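# Transfer a 96-well plate from nest N1 to nest N2

## Task

Carry the 96-well plate out of plate nest N1 and place it in plate nest N2, resting flat within that nest's locators and oriented so that well A1 (at the plate's clipped corner) lies at the nest corner labelled A1; then open the gripper and pull the arm away.

## Robot and tools

ROBOT. There are two six-joint arms, each with a parallel gripper: left_arm, based at about (+0.012, +0.235, +0.210) m, and right_arm, at about (-0.001, -0.277, +0.210) m. Both bases are slightly tilted. Any mounting plates and the metal frame behind the arms count as fixed obstacles. The names left and right are labels only, not sides of any image.

FRAMES. All printed gripper poses use a single scene frame. Its origin is on the tabletop midway between the arms, +x points out over the table, +z points up, and left_arm sits on the +y side. Looking from behind the arms, N1 is the left nest (+y) and N2 the right nest (-y). A gripper's fingers extend along its own +z axis and close along its y axis. end_effector_position is the point between the pads, roughly 1 cm short of the fingertips. At long reach this printed position can be somewhat off.

ROW FORMAT. Every commanded row has 14 numbers, all in [-1, 1], even when only one arm moves. The first 7 are for left_arm and the next 7 for right_arm. Each group is six joint values in the order shoulder, elbow, waist, wrist pitch, wrist yaw, wrist roll, then the gripper opening. Joint values are scaled offsets, not angles. 1.0 equals 1.258 rad for the shoulder, 1.238 for the elbow, 1.202 for the waist, 2.073 for wrist pitch, and 2.022 for wrist yaw and wrist roll. The opening is absolute: +1 is fully open (pads about 0.094 m apart) and -1 is closed. You may optionally add 12 stiffness factors in [0, 1], left arm first then right, in the joint order above. Each factor scales that joint's position gain and stays in effect until replaced.

JOINT RANGES (rad, per arm). Waist -2.618 to 3.054. Shoulder 0.000 to 3.142. Elbow 0.000 to 3.142. Wrist pitch -1.571 to 1.571. Wrist yaw -1.571 to 1.571. Wrist roll -2.094 to 2.094. True ends may differ by up to 0.036 rad. An action that asks a joint to go more than 0.036 rad beyond its stated end is refused for both arms. If the first action of a call fails this check, or any action is malformed, the whole call does nothing. A joint driven into its real end stops there, and the result may say "joint sent to its limit".

execute_actions(actions). This takes a list of actions (up to 15). Each action is a table of up to 15 rows, one row per 1/30 s control step. If a table has fewer than 15 rows, its final row repeats for the remaining steps. Joint offsets in every row are measured from the arm's angles at the start of that action, not from the previous row. For a call's first action, that means the last angles reported in the scene. Passing an empty list returns the current state and images without moving anything.

move(target, speed, blocking). target is one 14-number row. Its joint offsets are taken from the "Joint positions" in the latest result that showed them. The finger values are applied at the start. All joints follow paths that finish together, so the hand traces a curve. speed is the top rate in rad/s of the joint with the most distance to cover: 0.01 to 2, default 0.5. Paths last between 0.5 and 10 s and do not avoid obstacles. With blocking=false the result comes back after 0.5 s while motion continues. Until a result shows that move has ended, other motions are refused; use wait or stop first. The extra "move:" line reports the ending (done, off_target, moving, held, fault), limits=held or limits=none, and the joint farthest from target on each arm.

wait(seconds). Runs for 0 to 10 s while both arms hold their last command. It returns early if a running move finishes. stop() brakes the current move. The arm needs some distance to stop, and the fingers keep moving. zoom_image(camera, region) magnifies the region [x0, y0, x1, y1] of one camera's latest image, at most 504x504 px, with the origin at the top-left. The cameras are cam_head_left, cam_head_right, cam_high, cam_low, cam_left_wrist and cam_right_wrist, all 896x504. read_manual(section) returns only licence text. finished_scene(scene) ends the current scene, given its number, and cannot be reversed. Call it only once the plate is seated, released and left alone.

MOTION LIMITS. On each step, a joint's target may lead its measured angle by at most: shoulder 0.258, elbow 0.238, waist 0.202, wrist pitch 0.573, wrist yaw and roll 0.522 rad. If the targets would move the gripper more than 70 mm from where it is, they are scaled back. Large changes can therefore need several actions, and any unfinished part should be commanded again. Arms sent zero offsets may sag. To hold an arm in place, command offsets back to the wanted angles, and increase them if the arm still falls short. The simulation keeps running while you compose replies, holding the last command.

RESULTS. Each result gives each gripper's position (m) and quaternion wxyz. It also shows Joint positions and Joint velocities in the row's joint order, with finger gap in m last. Joint targets are the angles currently being driven toward. grip_measured is the measured opening on the command scale, accurate to about 1 mm. Joint torques are also listed, but they are noisy and offset. Calls that ran actions list per-step joint readings, with HELD marking steps where an arm was held back. Other messages: "joint command not followed" means the clearance check altered targets. "too close" is a proximity warning. FAULT lines report an arm stop. MOTOR HOT appears at 75 °C; at 90 °C that arm halts for 10 s, and at 100 °C it goes limp and falls.

GRIPPING AND CARE. To hold the plate, command an opening about 0.03 below grip_measured; a smaller gap grips more lightly. Pads exert roughly 50 to 62 N. Lower the plate nearly to the nest before releasing. A drop of a few mm is fine, but a longer fall fails the task. The plate may be nudged by outside pushes, so check it on the cameras. Never knock items off the table, let the arms collide or press on each other, or slam into things. Use slower moves near contact. Avoid holding loads longer than needed, since held loads heat the motors.

Each tool is called after ">>>" as a command line: name --argument value for each argument, lists and objects as JSON in quotes; but a table of rows of numbers goes row by row, as --pt "numbers of a row", without its own name.

## Session

>>> execute_actions --actions '[]'

Scene clock: 0.00 s.
left_arm: end_effector_position=(+0.5403, +0.3300, +0.1525) grip_measured=+1.000 end_effector_quat_wxyz=(+0.001, -0.514, +0.858, -0.001) | right_arm: end_effector_position=(+0.0106, -0.6010, +0.2064) grip_measured=+1.000 end_effector_quat_wxyz=(-0.161, +0.881, -0.321, +0.308)
Joint names: [shoulder, elbow, waist, wrist pitch, wrist yaw, wrist roll]
Joint positions: left_arm=[ 2.368  2.266 -0.057 -1.176 -0.187 -0.947  0.094] | right_arm=[ 2.151  1.386 -1.997 -1.35  -0.883  1.485  0.094]
Joint velocities: left_arm=[-0.012 -0.002  0.007  0.051  0.022  0.007  0.   ] | right_arm=[-0.012 -0.002 -0.007  0.022 -0.007  0.081  0.   ]
Joint torques (N m, as the arm reports them, + toward a larger angle): no reading
Motor temperatures (°C, as the motors report them): left_arm=[21 22 20 20 22 22] | right_arm=[22 19 23 21 22 19]
Joint targets: left_arm=[2.355 2.274 -0.062 -1.175 -0.193 -0.947] | right_arm=[2.138 1.394 -2.006 -1.359 -0.886 1.489]
Joint stiffness scale: left_arm=[1. 1. 1. 1. 1. 1.] | right_arm=[1. 1. 1. 1. 1. 1.]

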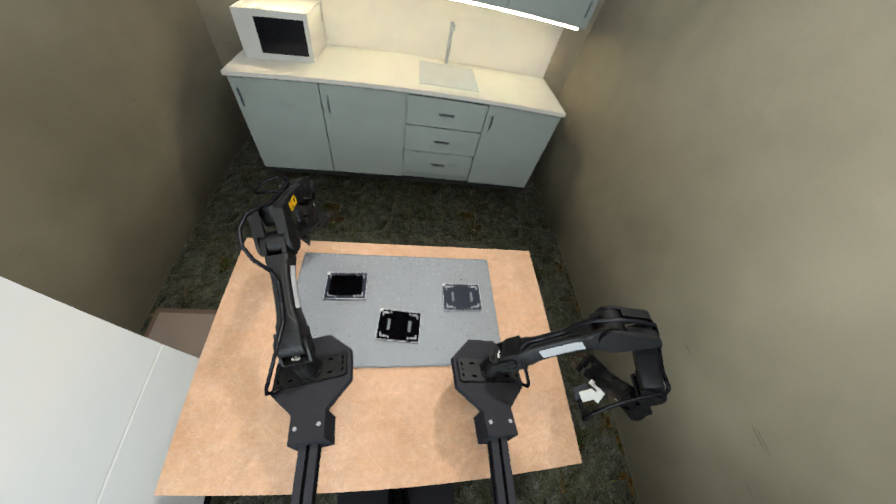

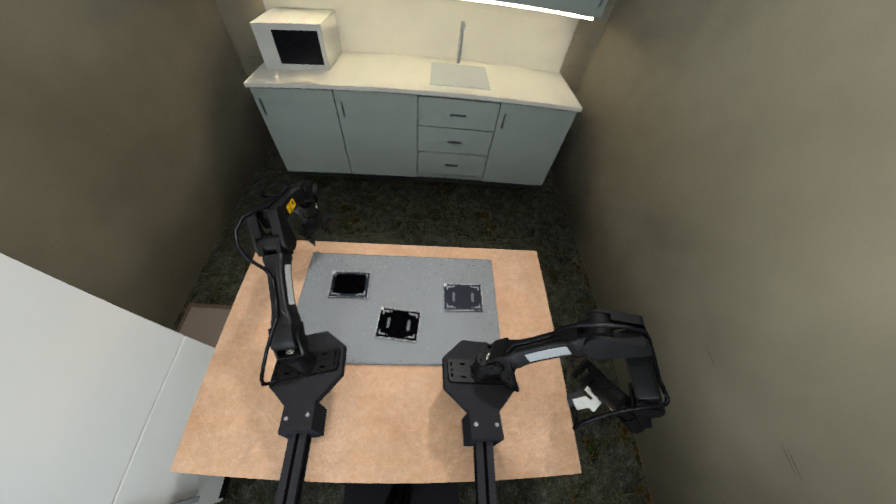

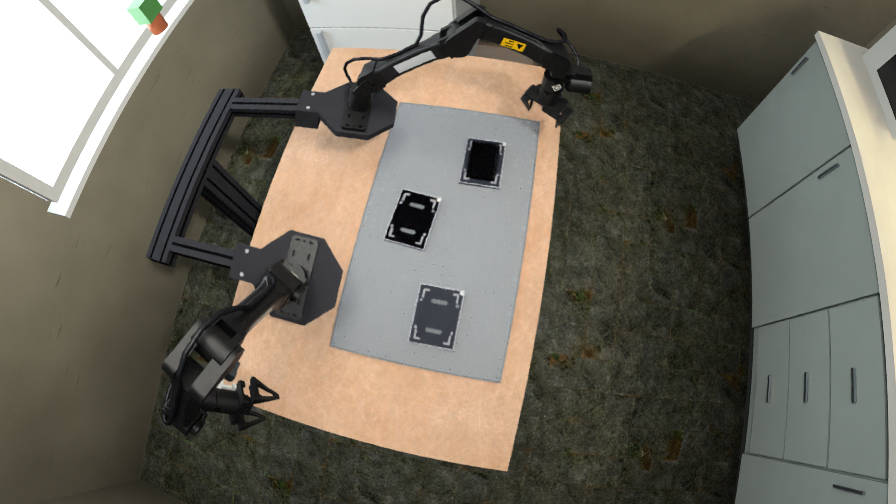

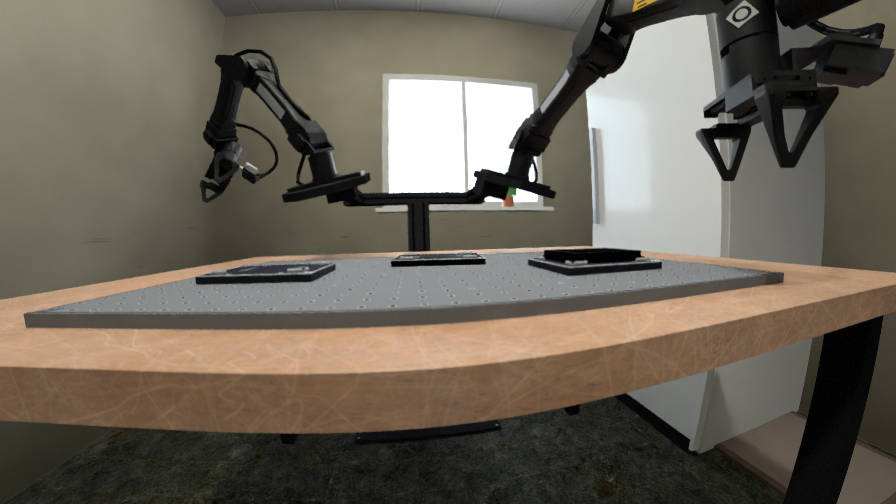

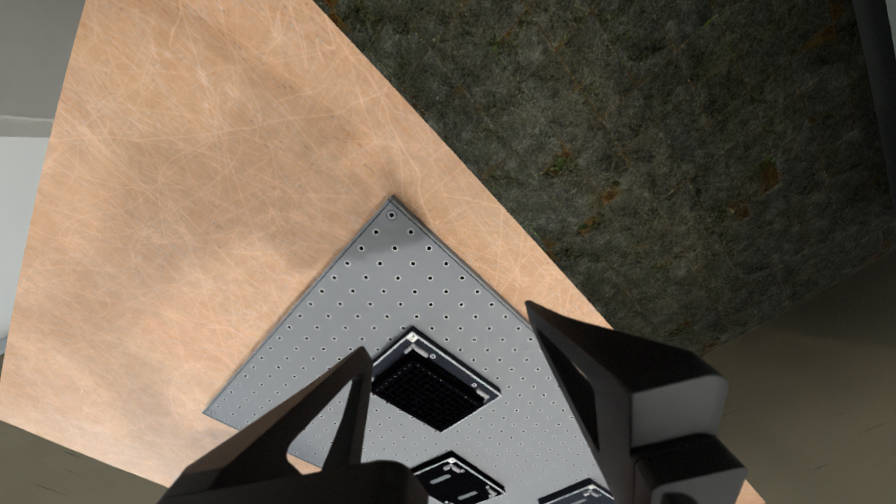

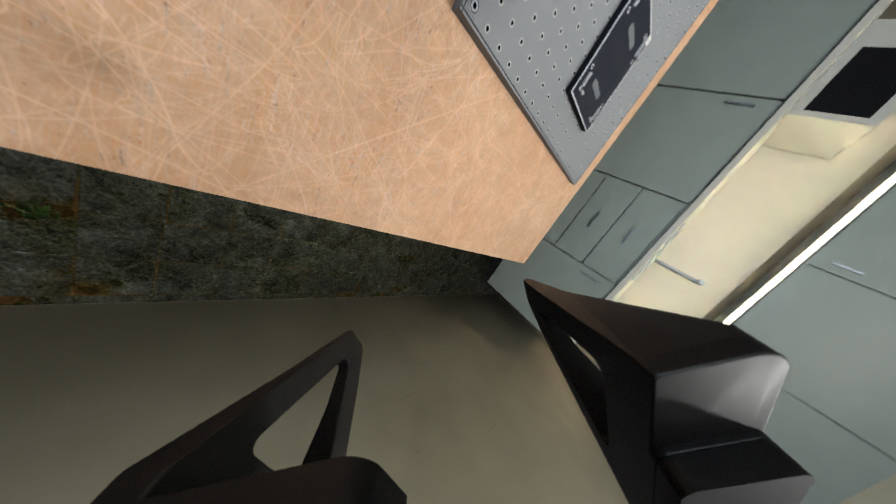

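>>> zoom_image --camera "cam_high" --region '[340, 90, 580, 390]'

>>> zoom_image --camera "cam_head_left" --region '[290, 240, 520, 370]'

>>> zoom_image --camera "cam_left_wrist" --region '[300, 280, 640, 504]'

Region (340, 90, 580, 390) of cam_high's 896x504 image, scaled by 1.680, with more detail than that image has; it fills the left 403 columns of this view, and the rest is white.

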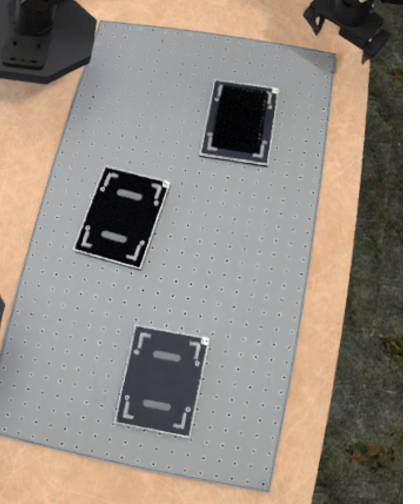

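Region (290, 240, 520, 370) of cam_head_left's 896x504 image, scaled by 2.191, with more detail than that image has; it fills the top 285 rows of this view, and the rest is white.

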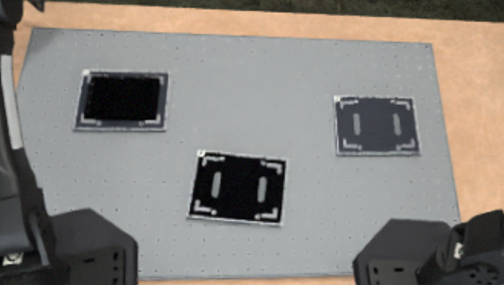

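Region (300, 280, 640, 504) of cam_left_wrist's 896x504 image, scaled by 1.482, with more detail than that image has; it fills the top 332 rows of this view, and the rest is white.

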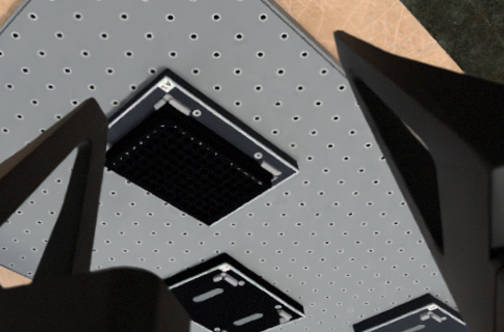

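>>> zoom_image --camera "cam_high" --region '[380, 95, 560, 255]'

>>> zoom_image --camera "cam_high" --region '[325, 230, 525, 390]'

Region (380, 95, 560, 255) of cam_high's 896x504 image, scaled by 2.800, with more detail than that image has.

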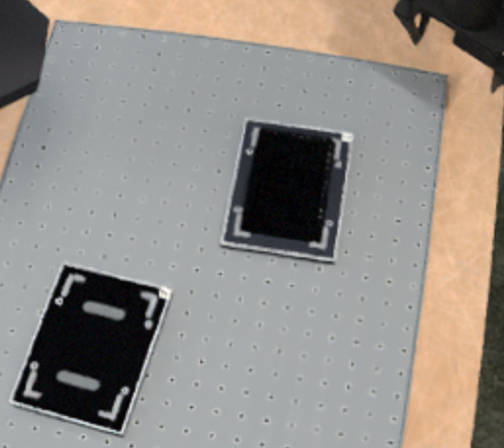

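Region (325, 230, 525, 390) of cam_high's 896x504 image, scaled by 2.520, with more detail than that image has; it fills the top 403 rows of this view, and the rest is white.

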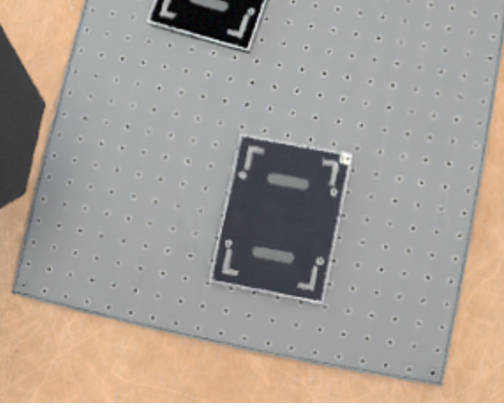

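>>> zoom_image --camera "cam_head_right" --region '[370, 275, 490, 350]'

>>> zoom_image --camera "cam_high" --region '[380, 180, 480, 360]'

>>> zoom_image --camera "cam_low" --region '[180, 240, 680, 300]'

Region (370, 275, 490, 350) of cam_head_right's 896x504 image, scaled by 4.200, with more detail than that image has; it fills the top 315 rows of this view, and the rest is white.

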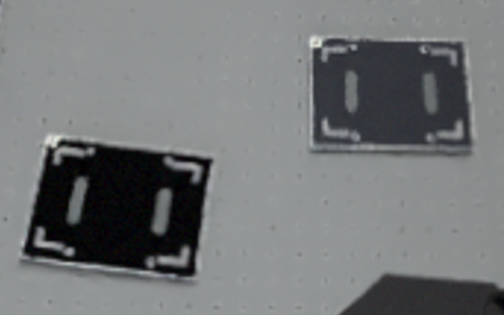

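Region (380, 180, 480, 360) of cam_high's 896x504 image, scaled by 2.800, with more detail than that image has.

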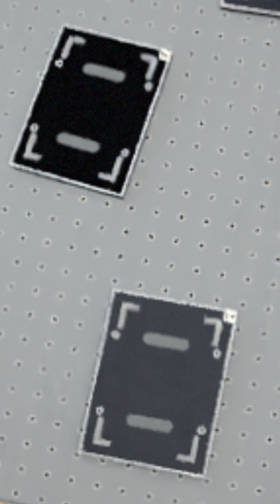

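Region (180, 240, 680, 300) of cam_low's 896x504 image, scaled by 1.008, with more detail than that image has; it fills the top 60 rows of this view, and the rest is white.

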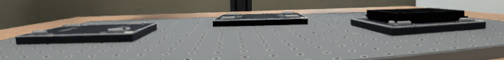

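>>> move --target '[-0.136,-0.384,-0.138,0.128,-0.022,0.64,1, -0.114,-0.078,0.96,0.196,0.295,-0.815,1]' --speed 1.6

Scene clock: 122.13 s.
left_arm: end_effector_position=(+0.4897, +0.2485, +0.1226) grip_measured=+1.000 end_effector_quat_wxyz=(-0.017, +0.181, +0.983, -0.006) | right_arm: end_effector_position=(+0.2407, -0.4815, +0.0938) grip_measured=+1.000 end_effector_quat_wxyz=(-0.146, +0.365, +0.901, +0.185)
Joint names: [shoulder, elbow, waist, wrist pitch, wrist yaw, wrist roll]
Joint positions: left_arm=[ 2.226  1.803 -0.209 -0.926 -0.222  0.341  0.094] | right_arm=[ 2.039  1.306 -0.839 -0.954 -0.294 -0.153  0.094]
Joint velocities: left_arm=[-0.007 -0.002 -0.007  0.007 -0.051  0.022  0.   ] | right_arm=[ 0.012  0.007  0.002 -0.022 -0.051  0.051  0.   ]
Joint torques (N m, as the arm reports them, + toward a larger angle): left_arm=[-15.74   4.05  -3.81   0.08  -0.12   0.01] | right_arm=[-11.89   1.25  -1.17  -0.27  -0.02  -0.04]
Motor temperatures (°C, as the motors report them): left_arm=[43 25 21 20 22 22] | right_arm=[30 21 24 22 22 19]
Joint targets: left_arm=[2.197 1.791 -0.223 -0.911 -0.232 0.347] | right_arm=[2.007 1.290 -0.843 -0.943 -0.287 -0.163]
Joint stiffness scale: left_arm=[1. 1. 1. 1. 1. 1.] | right_arm=[1. 1. 1. 1. 1. 1.]
move: off_target (left_arm, right_arm); limits=none; left_arm: farthest joint: the shoulder, 0.029 radians from its target (0.171 radians at the start); right_arm: farthest joint: the shoulder, 0.032 radians from its target (0.143 radians at the start)

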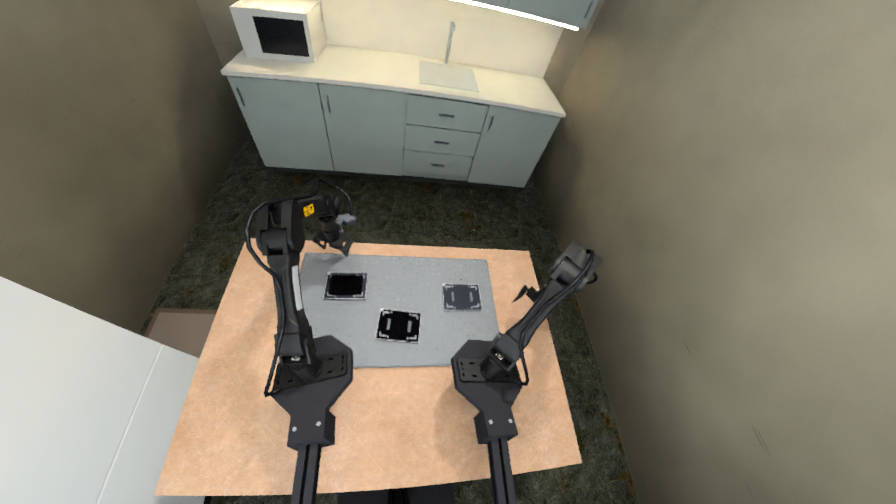

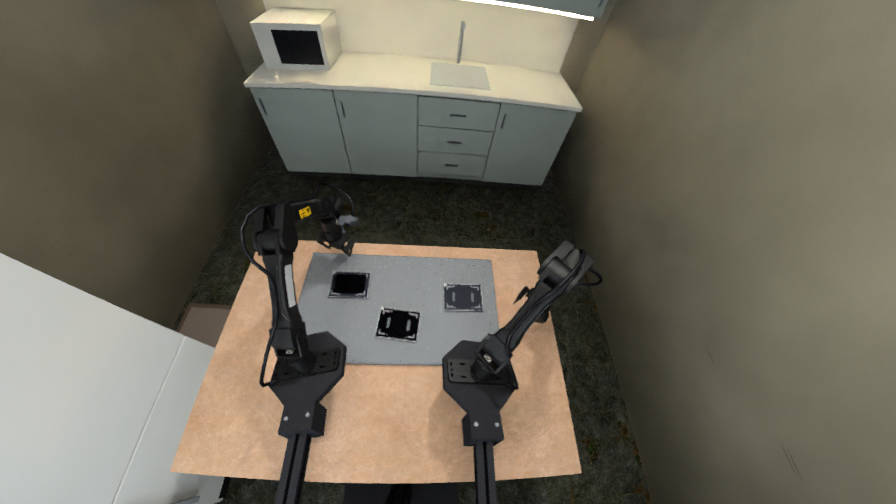

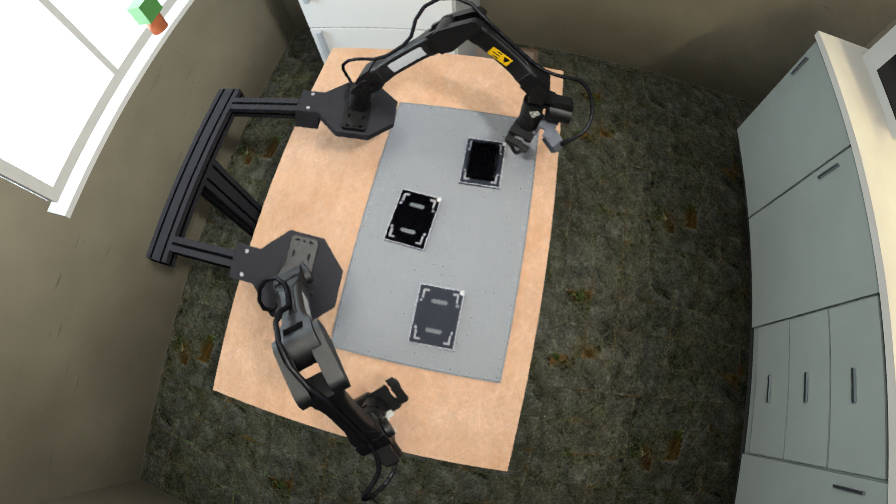

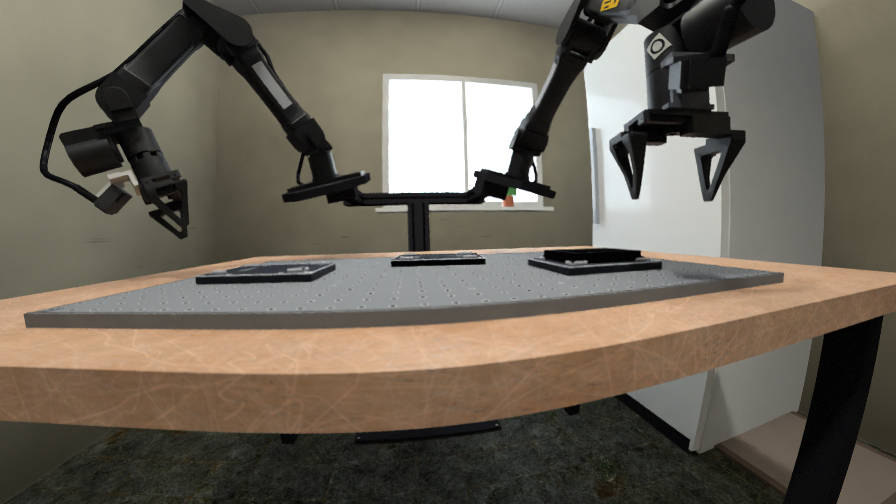

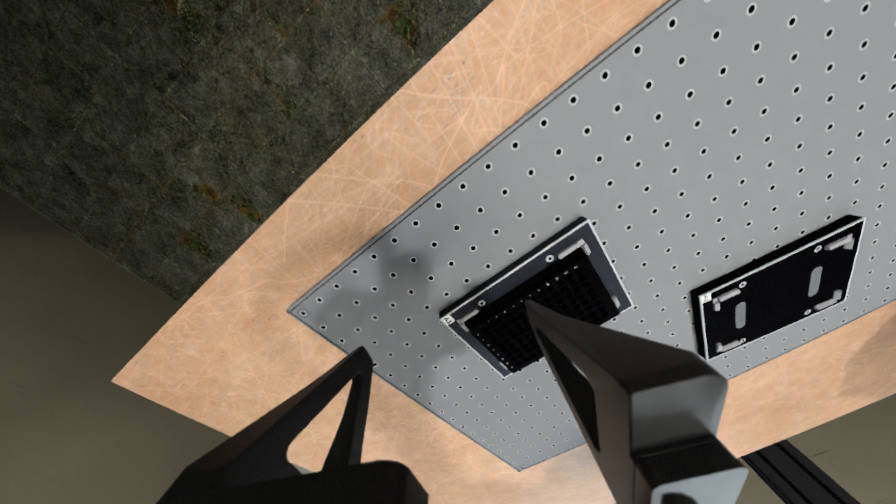

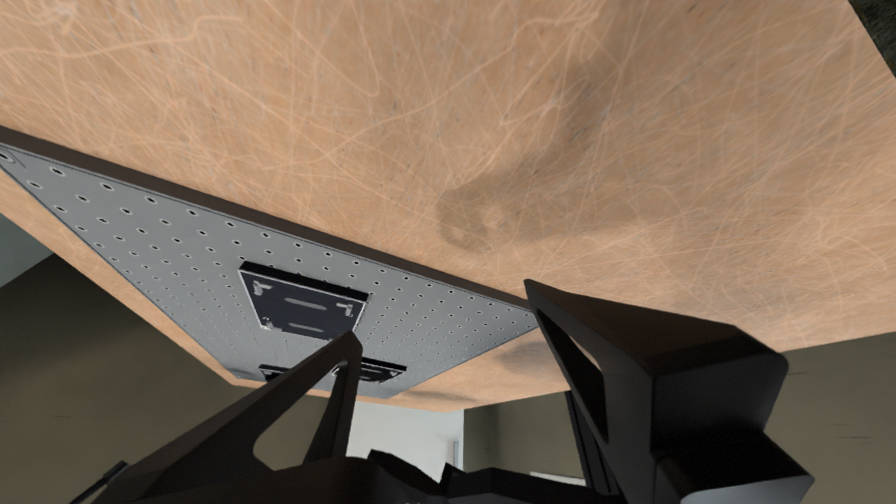

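>>> move --target '[-0.1542,-0.3336,-0.1256,0.1138,-0.0237,0.5257,1, -0.1383,-0.0856,0.7829,0.1684,0.2453,-0.6706,1]' --speed 1.3

Scene clock: 134.53 s.
left_arm: end_effector_position=(+0.4301, +0.1963, +0.1188) grip_measured=+1.000 end_effector_quat_wxyz=(-0.003, +0.700, +0.714, -0.001) | right_arm: end_effector_position=(+0.3893, -0.2706, +0.1187) grip_measured=+1.000 end_effector_quat_wxyz=(+0.003, +0.703, -0.711, -0.002)
Joint names: [shoulder, elbow, waist, wrist pitch, wrist yaw, wrist roll]
Joint positions: left_arm=[ 2.06   1.405 -0.344 -0.698 -0.265  1.397  0.094] | right_arm=[ 1.896  1.214  0.098 -0.616  0.201 -1.499  0.094]
Joint velocities: left_arm=[-0.022  0.007 -0.012 -0.037 -0.007 -0.022  0.   ] | right_arm=[-0.017 -0.012 -0.012 -0.007  0.051 -0.051  0.   ]
Joint torques (N m, as the arm reports them, + toward a larger angle): left_arm=[-13.63   3.38  -3.9    0.06  -0.09   0.02] | right_arm=[-11.41   2.21   1.76   0.59   0.    -0.05]
Motor temperatures (°C, as the motors report them): left_arm=[43 25 21 20 22 22] | right_arm=[32 20 24 22 22 19]
Joint targets: left_arm=[2.032 1.390 -0.360 -0.690 -0.271 1.404] | right_arm=[1.865 1.200 0.102 -0.605 0.203 -1.509]
Joint stiffness scale: left_arm=[1. 1. 1. 1. 1. 1.] | right_arm=[1. 1. 1. 1. 1. 1.]
move: off_target (left_arm, right_arm); limits=none; left_arm: farthest joint: the shoulder, 0.028 radians from its target (0.194 radians at the start); right_arm: farthest joint: the shoulder, 0.031 radians from its target (0.174 radians at the start)

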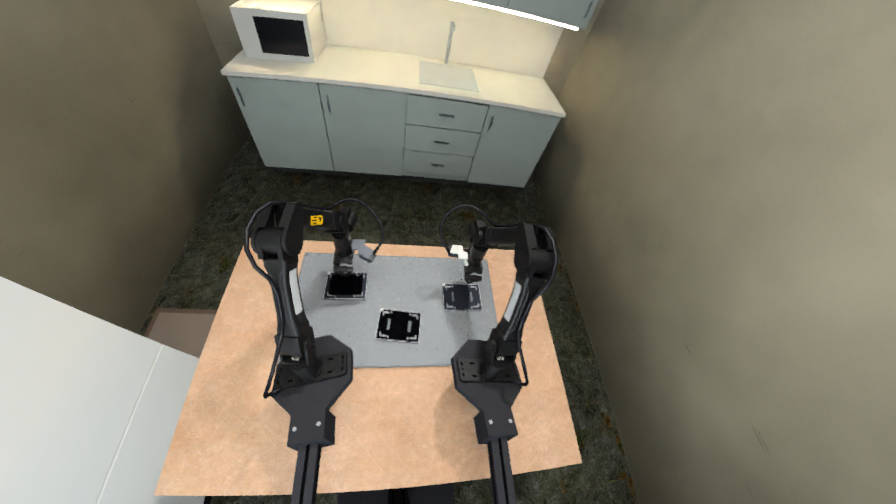

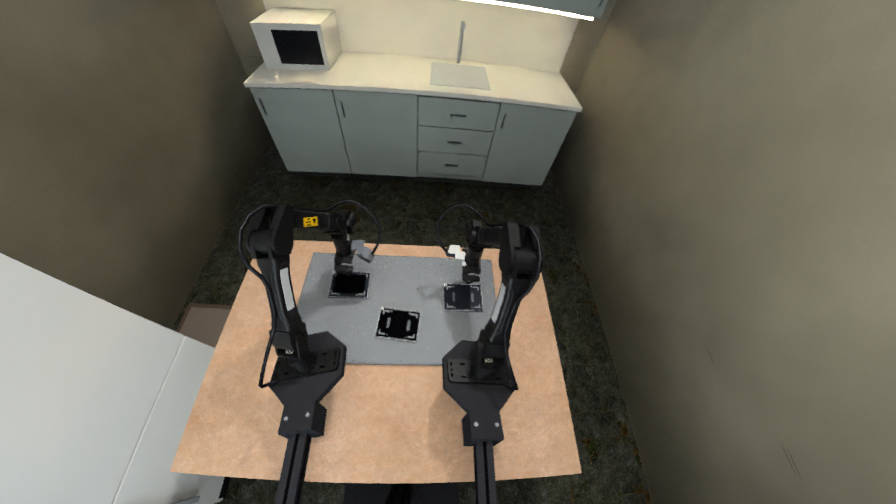

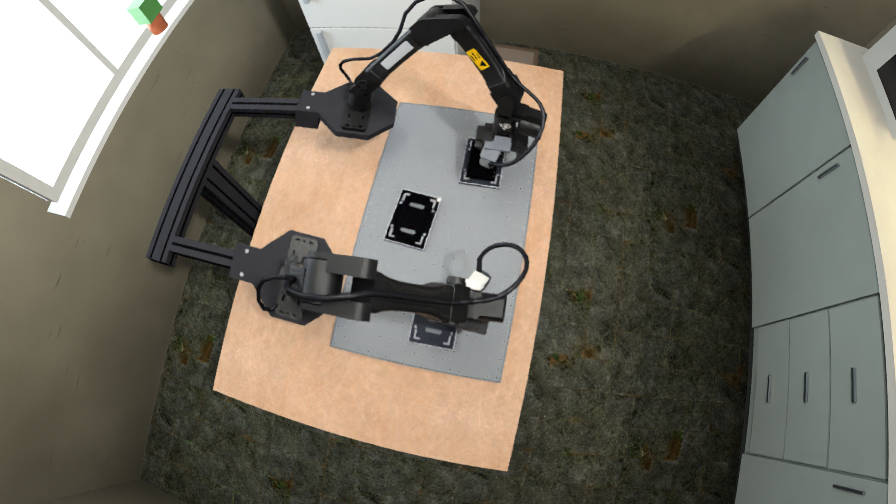

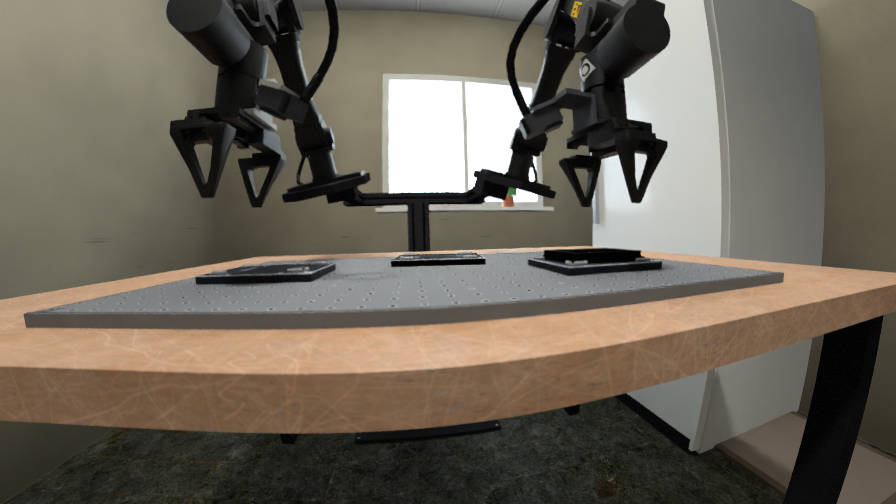

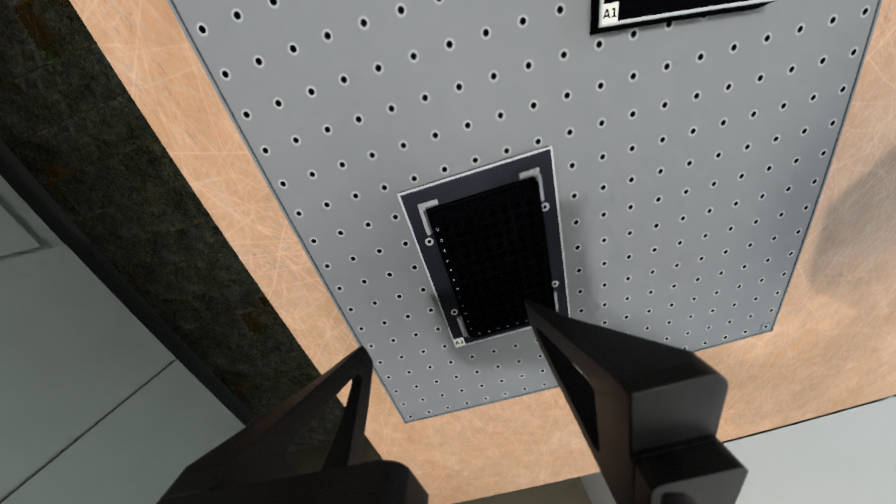

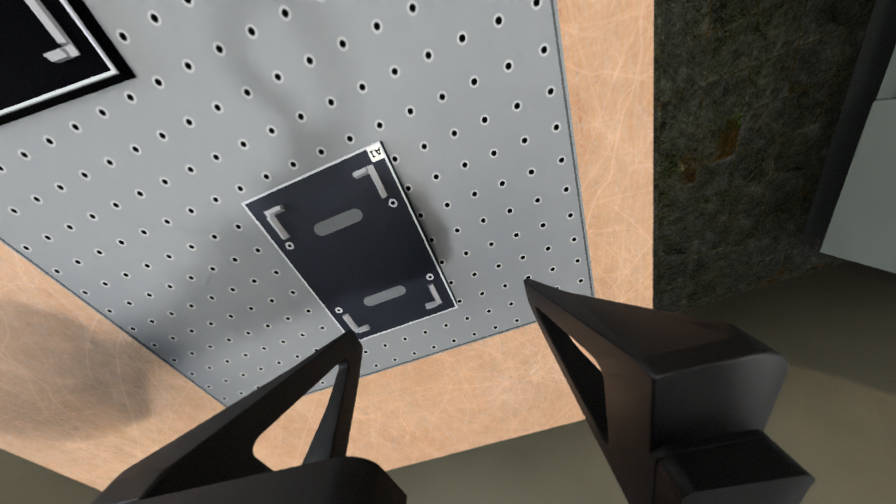

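>>> zoom_image --camera "cam_left_wrist" --region '[340, 130, 640, 430]'

>>> zoom_image --camera "cam_right_wrist" --region '[220, 120, 580, 400]'

Region (340, 130, 640, 430) of cam_left_wrist's 896x504 image, scaled by 1.680, with more detail than that image has.

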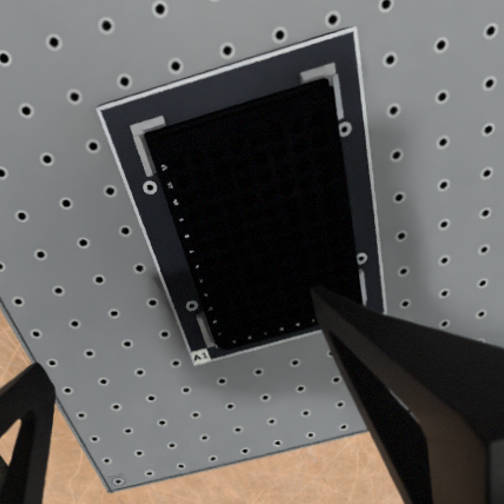

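Region (220, 120, 580, 400) of cam_right_wrist's 896x504 image, scaled by 1.400, with more detail than that image has.

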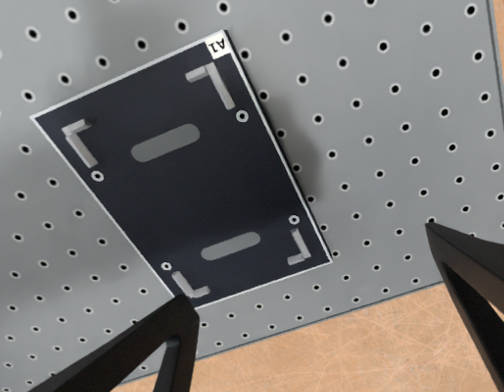

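>>> move --target '[-0.0777,-0.2281,0.0865,0.1148,0.0119,0.0618,1, -0.1025,-0.2395,-0.0133,0.0984,-0.0022,-0.0168,1]' --speed 0.5

Scene clock: 255.90 s.
left_arm: end_effector_position=(+0.3889, +0.2344, +0.0859) grip_measured=+1.000 end_effector_quat_wxyz=(-0.007, +0.705, +0.709, +0.010) | right_arm: end_effector_position=(+0.3347, -0.2736, +0.1001) grip_measured=+1.000 end_effector_quat_wxyz=(+0.002, +0.708, -0.706, +0.000)
Joint names: [shoulder, elbow, waist, wrist pitch, wrist yaw, wrist roll]
Joint positions: left_arm=[ 1.989  1.137 -0.243 -0.467 -0.262  1.516  0.094] | right_arm=[ 1.798  0.93   0.088 -0.423  0.201 -1.525  0.094]
Joint velocities: left_arm=[ 0.002 -0.017  0.007  0.022  0.007 -0.007  0.   ] | right_arm=[-0.017  0.007 -0.002 -0.007 -0.007 -0.066  0.   ]
Joint torques (N m, as the arm reports them, + toward a larger angle): left_arm=[-12.42   2.69  -1.87   0.07   0.18   0.03] | right_arm=[-10.16   1.78   0.77   0.57  -0.05  -0.04]
Motor temperatures (°C, as the motors report them): left_arm=[42 24 21 20 22 22] | right_arm=[36 20 24 22 22 19]
Joint targets: left_arm=[1.962 1.123 -0.240 -0.460 -0.241 1.522] | right_arm=[1.767 0.918 0.082 -0.412 0.196 -1.534]
Joint stiffness scale: left_arm=[1. 1. 1. 1. 1. 1.] | right_arm=[1. 1. 1. 1. 1. 1.]
move: off_target (left_arm, right_arm); limits=none; left_arm: farthest joint: the shoulder, 0.026 radians from its target (0.097 radians at the start); right_arm: farthest joint: the shoulder, 0.031 radians from its target (0.129 radians at the start)

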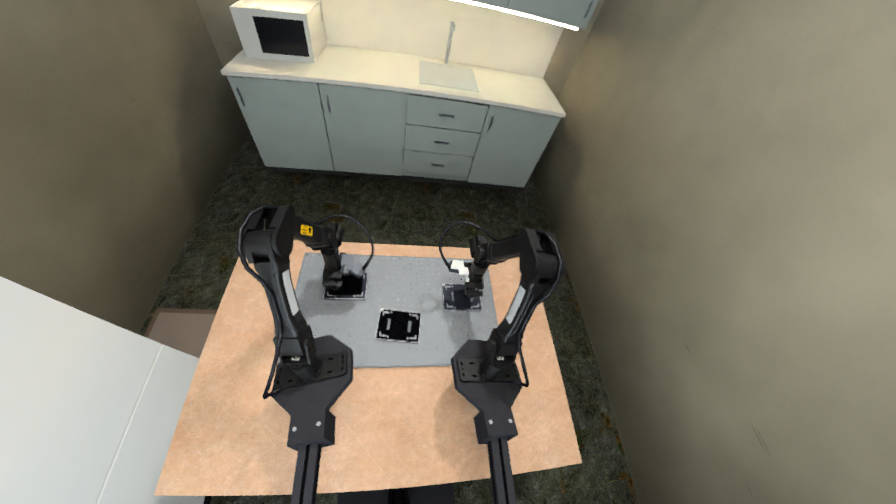

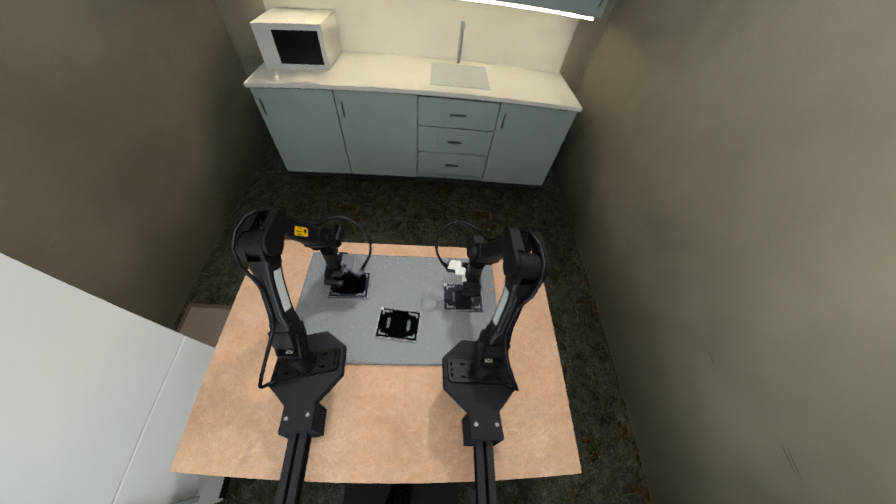

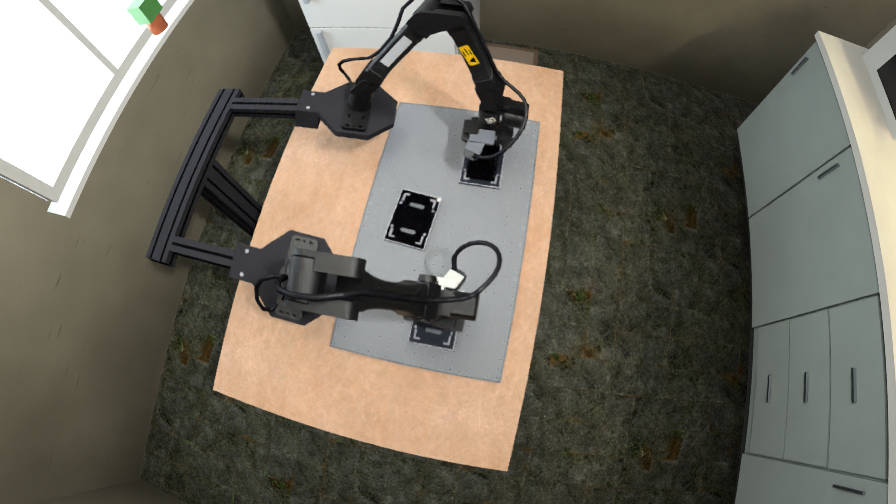

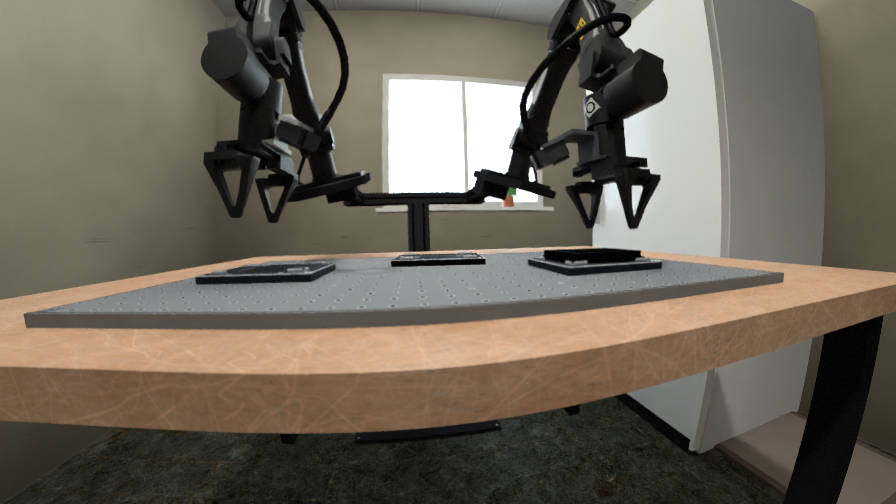

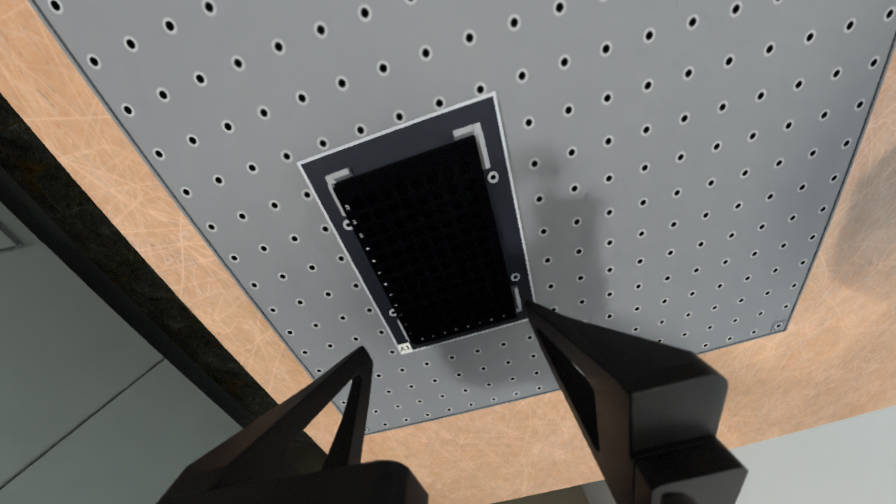

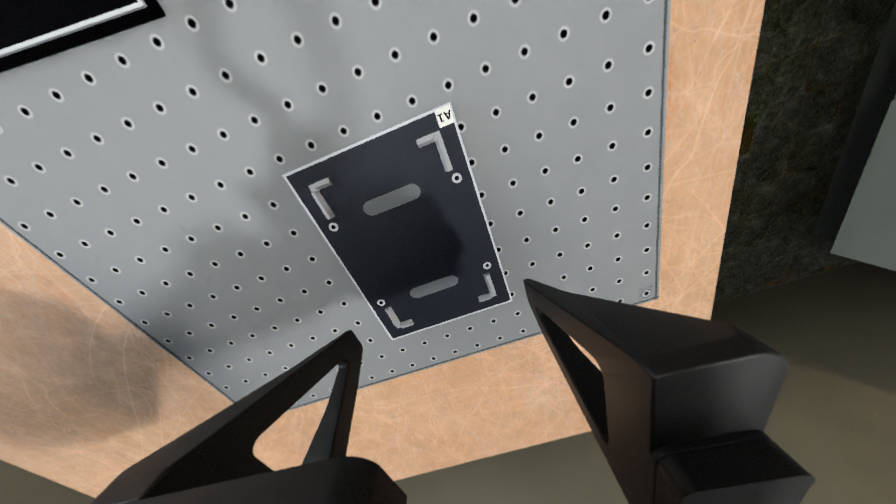

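>>> zoom_image --camera "cam_left_wrist" --region '[280, 80, 580, 380]'

>>> zoom_image --camera "cam_right_wrist" --region '[260, 90, 560, 370]'

Region (280, 80, 580, 380) of cam_left_wrist's 896x504 image, scaled by 1.680, with more detail than that image has.

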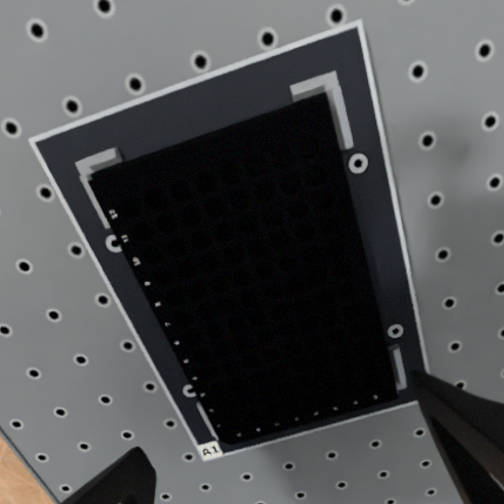

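Region (260, 90, 560, 370) of cam_right_wrist's 896x504 image, scaled by 1.680, with more detail than that image has; it fills the top 470 rows of this view, and the rest is white.

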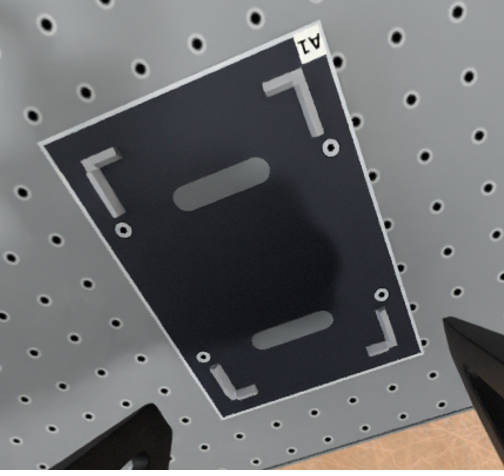

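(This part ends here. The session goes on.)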